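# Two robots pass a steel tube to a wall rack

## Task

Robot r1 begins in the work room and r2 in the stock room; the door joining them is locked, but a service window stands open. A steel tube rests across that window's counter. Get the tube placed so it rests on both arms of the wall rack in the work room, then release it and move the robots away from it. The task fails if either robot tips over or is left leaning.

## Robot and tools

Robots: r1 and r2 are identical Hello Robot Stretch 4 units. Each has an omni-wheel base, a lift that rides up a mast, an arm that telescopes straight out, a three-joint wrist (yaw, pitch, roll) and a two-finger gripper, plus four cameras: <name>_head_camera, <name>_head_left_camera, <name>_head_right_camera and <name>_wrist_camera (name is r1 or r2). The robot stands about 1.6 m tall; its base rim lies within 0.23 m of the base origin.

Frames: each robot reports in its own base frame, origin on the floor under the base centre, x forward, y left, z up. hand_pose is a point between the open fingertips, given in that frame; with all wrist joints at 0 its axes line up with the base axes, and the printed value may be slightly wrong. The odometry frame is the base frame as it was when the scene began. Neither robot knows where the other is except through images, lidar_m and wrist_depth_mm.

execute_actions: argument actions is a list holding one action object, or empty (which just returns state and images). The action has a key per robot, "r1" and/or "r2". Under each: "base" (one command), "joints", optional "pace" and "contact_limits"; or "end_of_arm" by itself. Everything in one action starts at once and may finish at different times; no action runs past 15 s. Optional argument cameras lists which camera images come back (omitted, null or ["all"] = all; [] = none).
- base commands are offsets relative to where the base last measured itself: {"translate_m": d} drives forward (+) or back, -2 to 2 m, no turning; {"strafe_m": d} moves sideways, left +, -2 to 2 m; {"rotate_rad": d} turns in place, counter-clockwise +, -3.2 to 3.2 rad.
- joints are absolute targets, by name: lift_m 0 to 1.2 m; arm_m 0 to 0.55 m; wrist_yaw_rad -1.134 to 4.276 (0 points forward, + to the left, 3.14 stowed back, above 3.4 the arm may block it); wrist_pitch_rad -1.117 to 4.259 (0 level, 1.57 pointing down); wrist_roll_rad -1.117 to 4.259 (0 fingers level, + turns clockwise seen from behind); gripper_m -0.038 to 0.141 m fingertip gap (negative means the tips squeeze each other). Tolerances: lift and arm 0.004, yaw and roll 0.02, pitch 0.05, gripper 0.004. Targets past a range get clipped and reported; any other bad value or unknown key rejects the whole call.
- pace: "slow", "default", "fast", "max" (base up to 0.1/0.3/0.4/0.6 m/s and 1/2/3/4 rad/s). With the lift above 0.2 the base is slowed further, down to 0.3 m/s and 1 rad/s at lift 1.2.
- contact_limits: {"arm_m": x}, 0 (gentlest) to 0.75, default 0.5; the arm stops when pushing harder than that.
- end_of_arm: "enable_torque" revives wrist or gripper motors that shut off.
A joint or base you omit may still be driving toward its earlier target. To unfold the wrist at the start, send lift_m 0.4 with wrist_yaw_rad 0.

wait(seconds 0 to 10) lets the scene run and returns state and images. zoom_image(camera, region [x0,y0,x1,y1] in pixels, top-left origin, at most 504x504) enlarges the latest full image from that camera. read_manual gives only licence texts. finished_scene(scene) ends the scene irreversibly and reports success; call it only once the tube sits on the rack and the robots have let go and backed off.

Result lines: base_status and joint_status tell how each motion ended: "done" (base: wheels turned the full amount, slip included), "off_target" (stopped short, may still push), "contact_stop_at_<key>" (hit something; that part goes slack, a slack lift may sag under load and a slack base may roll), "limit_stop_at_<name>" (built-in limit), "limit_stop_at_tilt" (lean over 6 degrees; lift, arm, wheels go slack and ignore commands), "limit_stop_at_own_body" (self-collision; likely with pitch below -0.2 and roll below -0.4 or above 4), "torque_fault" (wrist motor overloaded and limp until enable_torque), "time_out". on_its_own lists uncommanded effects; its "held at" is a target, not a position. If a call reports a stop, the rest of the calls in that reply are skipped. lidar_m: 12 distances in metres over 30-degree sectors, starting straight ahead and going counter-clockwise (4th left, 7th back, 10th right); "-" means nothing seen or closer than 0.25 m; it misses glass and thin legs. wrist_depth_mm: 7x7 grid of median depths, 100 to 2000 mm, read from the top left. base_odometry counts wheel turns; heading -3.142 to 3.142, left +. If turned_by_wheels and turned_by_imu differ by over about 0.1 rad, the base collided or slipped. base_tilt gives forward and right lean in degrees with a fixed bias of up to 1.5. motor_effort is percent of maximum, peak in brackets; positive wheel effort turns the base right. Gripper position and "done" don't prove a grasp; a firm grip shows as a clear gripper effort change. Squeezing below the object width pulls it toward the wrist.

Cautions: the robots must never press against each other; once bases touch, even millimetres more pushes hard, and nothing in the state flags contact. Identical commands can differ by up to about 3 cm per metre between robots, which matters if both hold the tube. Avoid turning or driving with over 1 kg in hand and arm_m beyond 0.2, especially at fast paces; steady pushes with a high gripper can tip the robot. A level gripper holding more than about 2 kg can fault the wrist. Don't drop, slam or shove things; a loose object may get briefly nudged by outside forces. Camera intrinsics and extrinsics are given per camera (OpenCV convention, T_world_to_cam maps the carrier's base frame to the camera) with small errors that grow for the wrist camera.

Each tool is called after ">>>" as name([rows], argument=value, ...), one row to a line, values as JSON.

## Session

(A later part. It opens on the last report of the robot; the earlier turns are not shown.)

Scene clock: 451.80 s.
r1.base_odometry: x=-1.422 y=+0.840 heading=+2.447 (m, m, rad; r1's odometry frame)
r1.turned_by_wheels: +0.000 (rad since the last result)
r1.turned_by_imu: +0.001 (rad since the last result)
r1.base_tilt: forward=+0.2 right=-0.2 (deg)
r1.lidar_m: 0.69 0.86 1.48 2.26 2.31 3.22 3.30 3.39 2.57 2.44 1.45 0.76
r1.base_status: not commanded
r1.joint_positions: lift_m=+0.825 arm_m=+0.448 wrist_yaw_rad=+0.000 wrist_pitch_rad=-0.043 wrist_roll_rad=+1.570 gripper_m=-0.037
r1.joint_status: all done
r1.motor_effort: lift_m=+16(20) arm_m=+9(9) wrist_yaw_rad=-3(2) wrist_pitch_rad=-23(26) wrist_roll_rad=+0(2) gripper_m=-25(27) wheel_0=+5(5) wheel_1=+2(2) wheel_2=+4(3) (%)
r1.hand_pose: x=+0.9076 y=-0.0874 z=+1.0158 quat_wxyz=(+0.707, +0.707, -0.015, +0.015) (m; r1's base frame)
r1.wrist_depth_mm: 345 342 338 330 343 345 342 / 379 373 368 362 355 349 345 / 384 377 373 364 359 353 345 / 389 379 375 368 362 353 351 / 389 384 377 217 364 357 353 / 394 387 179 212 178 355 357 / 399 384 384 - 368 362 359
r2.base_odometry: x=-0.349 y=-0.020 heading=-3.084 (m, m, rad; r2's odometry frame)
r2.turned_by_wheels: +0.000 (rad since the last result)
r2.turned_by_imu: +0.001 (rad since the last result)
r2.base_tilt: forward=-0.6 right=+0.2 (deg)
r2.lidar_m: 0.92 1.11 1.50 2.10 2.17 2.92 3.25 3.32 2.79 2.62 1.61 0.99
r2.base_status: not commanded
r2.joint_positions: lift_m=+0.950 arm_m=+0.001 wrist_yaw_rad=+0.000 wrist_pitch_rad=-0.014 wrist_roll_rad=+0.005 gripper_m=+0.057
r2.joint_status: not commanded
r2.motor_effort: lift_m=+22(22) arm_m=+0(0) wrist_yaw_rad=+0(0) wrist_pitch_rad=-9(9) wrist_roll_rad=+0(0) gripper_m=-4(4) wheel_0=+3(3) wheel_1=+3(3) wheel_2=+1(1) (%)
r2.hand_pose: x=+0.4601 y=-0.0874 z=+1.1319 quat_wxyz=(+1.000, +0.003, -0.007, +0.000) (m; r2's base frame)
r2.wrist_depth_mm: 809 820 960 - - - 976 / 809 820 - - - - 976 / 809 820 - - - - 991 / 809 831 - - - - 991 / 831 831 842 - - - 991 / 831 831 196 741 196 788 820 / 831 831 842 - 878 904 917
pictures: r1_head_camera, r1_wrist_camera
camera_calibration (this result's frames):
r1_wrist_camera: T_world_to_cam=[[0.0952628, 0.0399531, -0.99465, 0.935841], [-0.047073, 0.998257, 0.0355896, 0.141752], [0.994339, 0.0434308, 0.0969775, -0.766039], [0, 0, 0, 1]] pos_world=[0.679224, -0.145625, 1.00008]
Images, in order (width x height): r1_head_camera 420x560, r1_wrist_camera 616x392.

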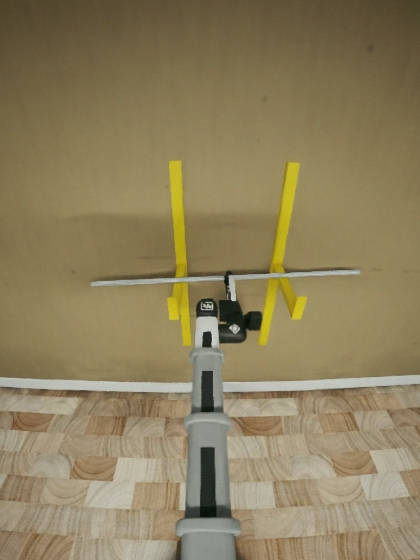

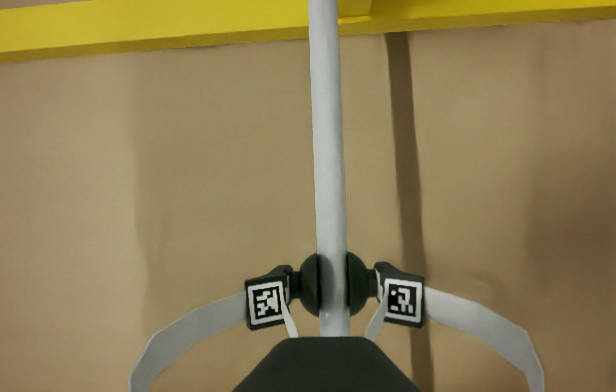

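>>> execute_actions([
  {"r1": {"joints": {"lift_m": 0.82}, "pace": "slow"}},
], cameras=["r1_wrist_camera", "r1_head_camera"])

Scene clock: 454.33 s.
r1.base_odometry: x=-1.422 y=+0.840 heading=+2.447 (m, m, rad; r1's odometry frame)
r1.turned_by_wheels: +0.000 (rad since the last result)
r1.turned_by_imu: +0.001 (rad since the last result)
r1.base_tilt: forward=+0.2 right=-0.1 (deg)
r1.lidar_m: 0.70 0.88 1.49 2.25 2.36 3.19 3.29 3.40 2.55 2.44 1.43 0.76
r1.base_status: not commanded
r1.joint_positions: lift_m=+0.820 arm_m=+0.448 wrist_yaw_rad=+0.000 wrist_pitch_rad=-0.046 wrist_roll_rad=+1.570 gripper_m=-0.037
r1.joint_status: all done
r1.motor_effort: lift_m=+15(17) arm_m=+9(9) wrist_yaw_rad=-2(3) wrist_pitch_rad=-14(23) wrist_roll_rad=-1(0) gripper_m=-27(26) wheel_0=+5(5) wheel_1=+2(2) wheel_2=+3(4) (%)
r1.hand_pose: x=+0.9075 y=-0.0874 z=+1.0117 quat_wxyz=(+0.707, +0.707, -0.016, +0.016) (m; r1's base frame)
r1.wrist_depth_mm: 349 345 340 330 345 345 340 / 379 373 370 359 353 349 343 / 384 377 373 364 359 353 349 / 389 377 375 366 359 353 345 / 389 384 377 216 359 357 351 / 394 387 178 213 179 357 355 / 397 392 384 - 366 362 359
r2.base_odometry: x=-0.349 y=-0.020 heading=-3.084 (m, m, rad; r2's odometry frame)
r2.turned_by_wheels: +0.000 (rad since the last result)
r2.turned_by_imu: +0.001 (rad since the last result)
r2.base_tilt: forward=-0.6 right=+0.2 (deg)
r2.lidar_m: 0.91 1.12 1.47 2.11 2.16 2.87 3.26 3.32 2.77 2.62 1.59 0.97
r2.base_status: not commanded
r2.joint_positions: lift_m=+0.950 arm_m=+0.001 wrist_yaw_rad=+0.000 wrist_pitch_rad=-0.014 wrist_roll_rad=+0.005 gripper_m=+0.057
r2.joint_status: not commanded
r2.motor_effort: lift_m=+22(22) arm_m=+0(0) wrist_yaw_rad=+0(1) wrist_pitch_rad=-10(8) wrist_roll_rad=+0(1) gripper_m=-4(6) wheel_0=+3(3) wheel_1=+3(3) wheel_2=+0(0) (%)
r2.hand_pose: x=+0.4601 y=-0.0874 z=+1.1319 quat_wxyz=(+1.000, +0.003, -0.007, +0.000) (m; r2's base frame)
r2.wrist_depth_mm: 809 820 960 - - - 976 / 809 820 - - - - 991 / 809 820 - - - - 991 / 809 831 - - - - 991 / 820 831 842 - - - 976 / 820 831 196 741 196 788 820 / 820 831 854 - 878 891 904
pictures: r1_head_camera, r1_wrist_camera
camera_calibration (this result's frames):
r1_wrist_camera: T_world_to_cam=[[0.0979646, 0.0399414, -0.994388, 0.929005], [-0.0471686, 0.998258, 0.0354499, 0.142126], [0.994071, 0.0434311, 0.0996779, -0.768095], [0, 0, 0, 1]] pos_world=[0.679235, -0.145625, 0.995316]
Images, in order (width x height): r1_head_camera 420x560, r1_wrist_camera 616x392.

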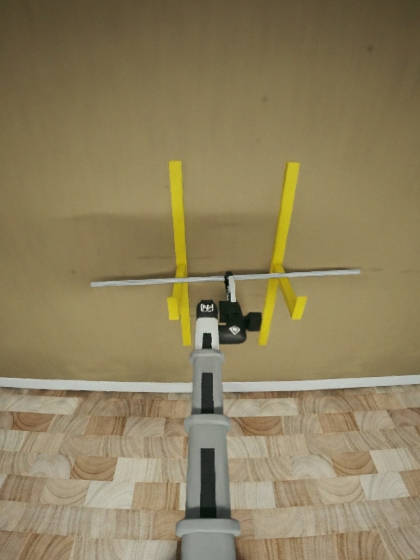

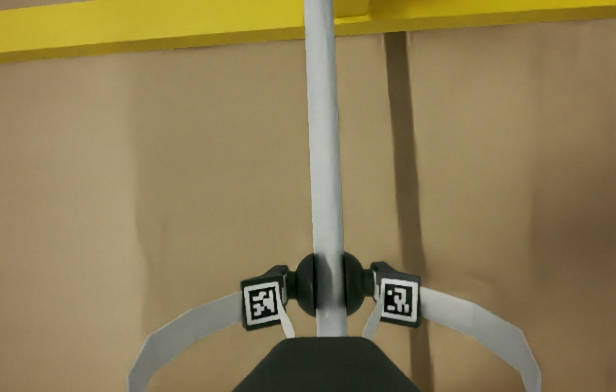

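The tube's weight is now mostly on the rack arms (pitch effort dropped). Releasing.

>>> execute_actions([
  {"r1": {"joints": {"gripper_m": 0.08}}},
], cameras=["r1_wrist_camera", "r1_head_camera"])

>>> execute_actions([
  {"r1": {"base": {"translate_m": -0.4}, "joints": {"arm_m": 0.0}, "pace": "fast"}},
], cameras=["r1_wrist_camera", "r1_head_camera", "r1_head_right_camera", "r1_head_left_camera"])

Scene clock: 459.07 s.
r1.base_odometry: x=-1.422 y=+0.840 heading=+2.447 (m, m, rad; r1's odometry frame)
r1.turned_by_wheels: +0.000 (rad since the last result)
r1.turned_by_imu: +0.002 (rad since the last result)
r1.base_tilt: forward=+0.3 right=-0.2 (deg)
r1.lidar_m: 0.70 0.91 1.47 2.25 2.36 3.21 3.29 3.38 2.55 2.45 1.51 0.73
r1.base_status: not commanded
r1.joint_positions: lift_m=+0.820 arm_m=+0.448 wrist_yaw_rad=+0.000 wrist_pitch_rad=-0.047 wrist_roll_rad=+1.570 gripper_m=+0.080
r1.joint_status: all done
r1.motor_effort: lift_m=+15(15) arm_m=+9(9) wrist_yaw_rad=+0(1) wrist_pitch_rad=-8(16) wrist_roll_rad=+0(0) gripper_m=-3(24) wheel_0=+5(5) wheel_1=+2(2) wheel_2=+3(3) (%)
r1.hand_pose: x=+0.9075 y=-0.0875 z=+1.0122 quat_wxyz=(+0.707, +0.707, -0.017, +0.017) (m; r1's base frame)
r1.wrist_depth_mm: 349 343 338 334 342 345 340 / 382 373 368 362 353 347 343 / 384 377 373 364 357 353 345 / 392 382 373 370 359 353 349 / 392 384 375 370 364 355 353 / 394 387 198 239 364 359 353 / 397 392 384 - 368 362 357
r2.base_odometry: x=-0.349 y=-0.020 heading=-3.084 (m, m, rad; r2's odometry frame)
r2.turned_by_wheels: +0.000 (rad since the last result)
r2.turned_by_imu: +0.002 (rad since the last result)
r2.base_tilt: forward=-0.6 right=+0.2 (deg)
r2.lidar_m: 0.91 1.11 1.47 2.10 2.18 2.90 3.25 3.32 2.80 2.62 1.60 0.99
r2.base_status: not commanded
r2.joint_positions: lift_m=+0.950 arm_m=+0.001 wrist_yaw_rad=+0.000 wrist_pitch_rad=-0.014 wrist_roll_rad=+0.005 gripper_m=+0.057
r2.joint_status: not commanded
r2.motor_effort: lift_m=+23(22) arm_m=+0(0) wrist_yaw_rad=+0(1) wrist_pitch_rad=-8(9) wrist_roll_rad=+2(0) gripper_m=-5(3) wheel_0=+3(3) wheel_1=+3(3) wheel_2=+1(0) (%)
r2.hand_pose: x=+0.4601 y=-0.0874 z=+1.1319 quat_wxyz=(+1.000, +0.003, -0.007, +0.000) (m; r2's base frame)
r2.wrist_depth_mm: 798 820 960 - - - 976 / 809 820 - - - - 976 / 809 820 - - - - 991 / 809 820 - - - - 991 / 820 831 831 - - - 991 / 831 831 196 741 196 798 820 / 820 831 842 - 878 891 917
pictures: r1_head_camera, r1_wrist_camera
camera_calibration (this result's frames):
r1_wrist_camera: T_world_to_cam=[[0.0997906, 0.0399123, -0.994208, 0.927693], [-0.0469309, 0.998272, 0.0353649, 0.142064], [0.993901, 0.04313, 0.101491, -0.769803], [0, 0, 0, 1]] pos_world=[0.6792, -0.145644, 0.995424]
Images, in order (width x height): r1_head_camera 420x560, r1_wrist_camera 616x392.

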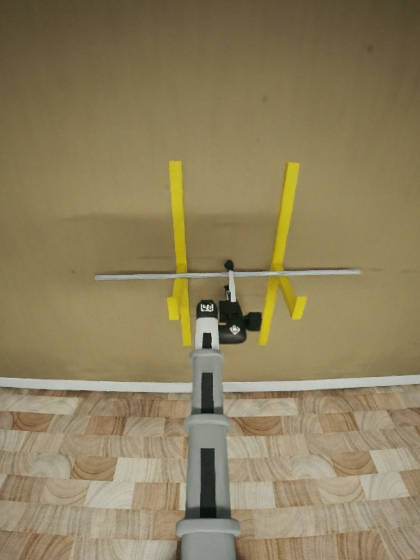

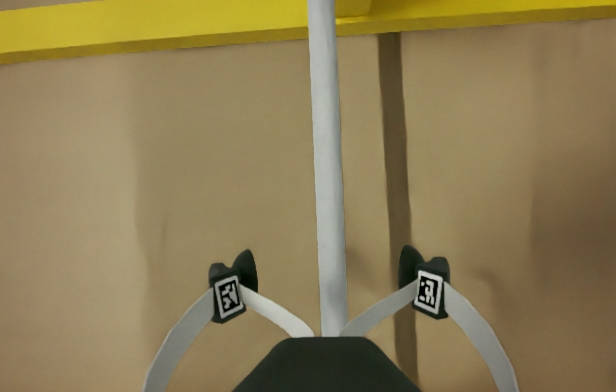

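Scene clock: 461.50 s.
r1.base_odometry: x=-1.114 y=+0.584 heading=+2.447 (m, m, rad; r1's odometry frame)
r1.turned_by_wheels: -0.001 (rad since the last result)
r1.turned_by_imu: +0.001 (rad since the last result)
r1.base_tilt: forward=+0.2 right=-0.2 (deg)
r1.lidar_m: 1.12 1.36 2.05 2.25 2.34 2.92 2.86 2.98 2.57 2.46 2.03 1.14
r1.base_status: done
r1.joint_positions: lift_m=+0.820 arm_m=+0.002 wrist_yaw_rad=+0.000 wrist_pitch_rad=-0.048 wrist_roll_rad=+1.570 gripper_m=+0.080
r1.joint_status: all done
r1.motor_effort: lift_m=+15(15) arm_m=-9(8) wrist_yaw_rad=+0(2) wrist_pitch_rad=-9(8) wrist_roll_rad=-2(1) gripper_m=-4(2) wheel_0=-6(12) wheel_1=-3(4) wheel_2=-1(15) (%)
r1.hand_pose: x=+0.4606 y=-0.0875 z=+1.0123 quat_wxyz=(+0.707, +0.707, -0.017, +0.017) (m; r1's base frame)
r1.wrist_depth_mm: 1255 1229 1205 1138 1160 1160 1098 / 1229 1229 1205 1205 1182 1160 1118 / 1255 1255 1229 1182 1160 1182 1138 / 1308 1281 1229 1205 1205 1205 1138 / 1281 1255 1255 1229 1182 1160 1138 / 1308 1308 198 1229 1229 1160 1160 / 1308 1281 1281 - 1229 1205 1182
r2.base_odometry: x=-0.349 y=-0.020 heading=-3.084 (m, m, rad; r2's odometry frame)
r2.turned_by_wheels: +0.000 (rad since the last result)
r2.turned_by_imu: +0.001 (rad since the last result)
r2.base_tilt: forward=-0.6 right=+0.2 (deg)
r2.lidar_m: 0.90 1.10 1.48 2.10 2.17 2.88 3.26 3.31 2.77 2.61 1.59 0.98
r2.base_status: not commanded
r2.joint_positions: lift_m=+0.950 arm_m=+0.001 wrist_yaw_rad=+0.000 wrist_pitch_rad=-0.014 wrist_roll_rad=+0.005 gripper_m=+0.057
r2.joint_status: not commanded
r2.motor_effort: lift_m=+22(22) arm_m=+0(1) wrist_yaw_rad=+1(0) wrist_pitch_rad=-10(9) wrist_roll_rad=+1(0) gripper_m=-5(8) wheel_0=+3(2) wheel_1=+3(2) wheel_2=+0(0) (%)
r2.hand_pose: x=+0.4601 y=-0.0874 z=+1.1319 quat_wxyz=(+1.000, +0.003, -0.007, +0.000) (m; r2's base frame)
r2.wrist_depth_mm: 809 809 946 - - - 960 / 798 820 - - - - 976 / 820 820 - - - - 991 / 809 831 - - - - 991 / 820 831 842 - - - 976 / 831 831 196 750 196 798 820 / 820 831 854 - 878 891 904
pictures: r1_head_camera, r1_head_left_camera, r1_head_right_camera, r1_wrist_camera
camera_calibration (this result's frames):
r1_wrist_camera: T_world_to_cam=[[0.100033, 0.0399098, -0.994183, 0.972221], [-0.0468603, 0.998275, 0.035359, 0.121084], [0.99388, 0.0430506, 0.101731, -0.325839], [0, 0, 0, 1]] pos_world=[0.232264, -0.145648, 0.995432]
Images, in order (width x height): r1_head_camera 420x560, r1_head_left_camera 420x672, r1_head_right_camera 420x672, r1_wrist_camera 616x392.

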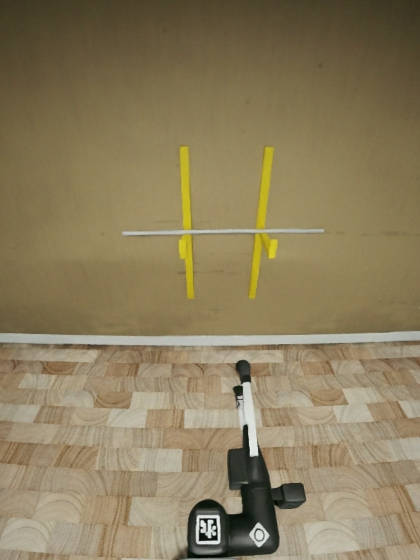

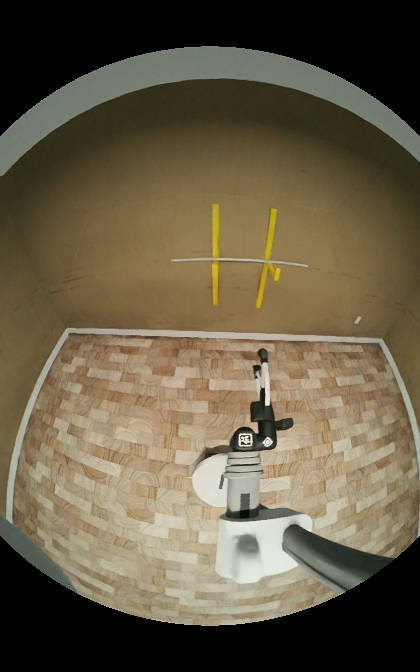

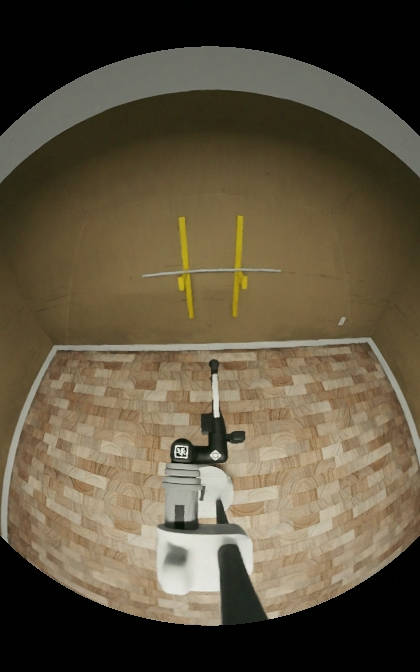

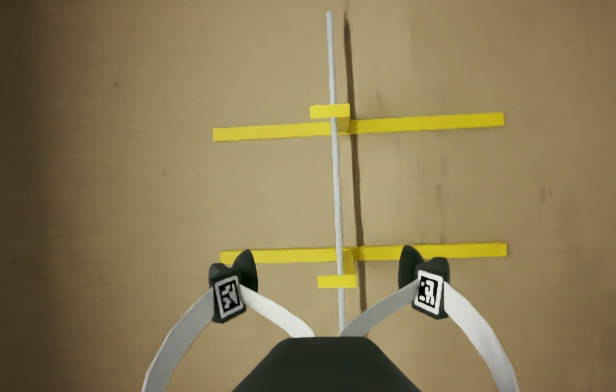

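The tube rests on both rack arms and r1 is clear. Finishing scene 1.

>>> finished_scene(scene=1)

The scene is finished: the task was done.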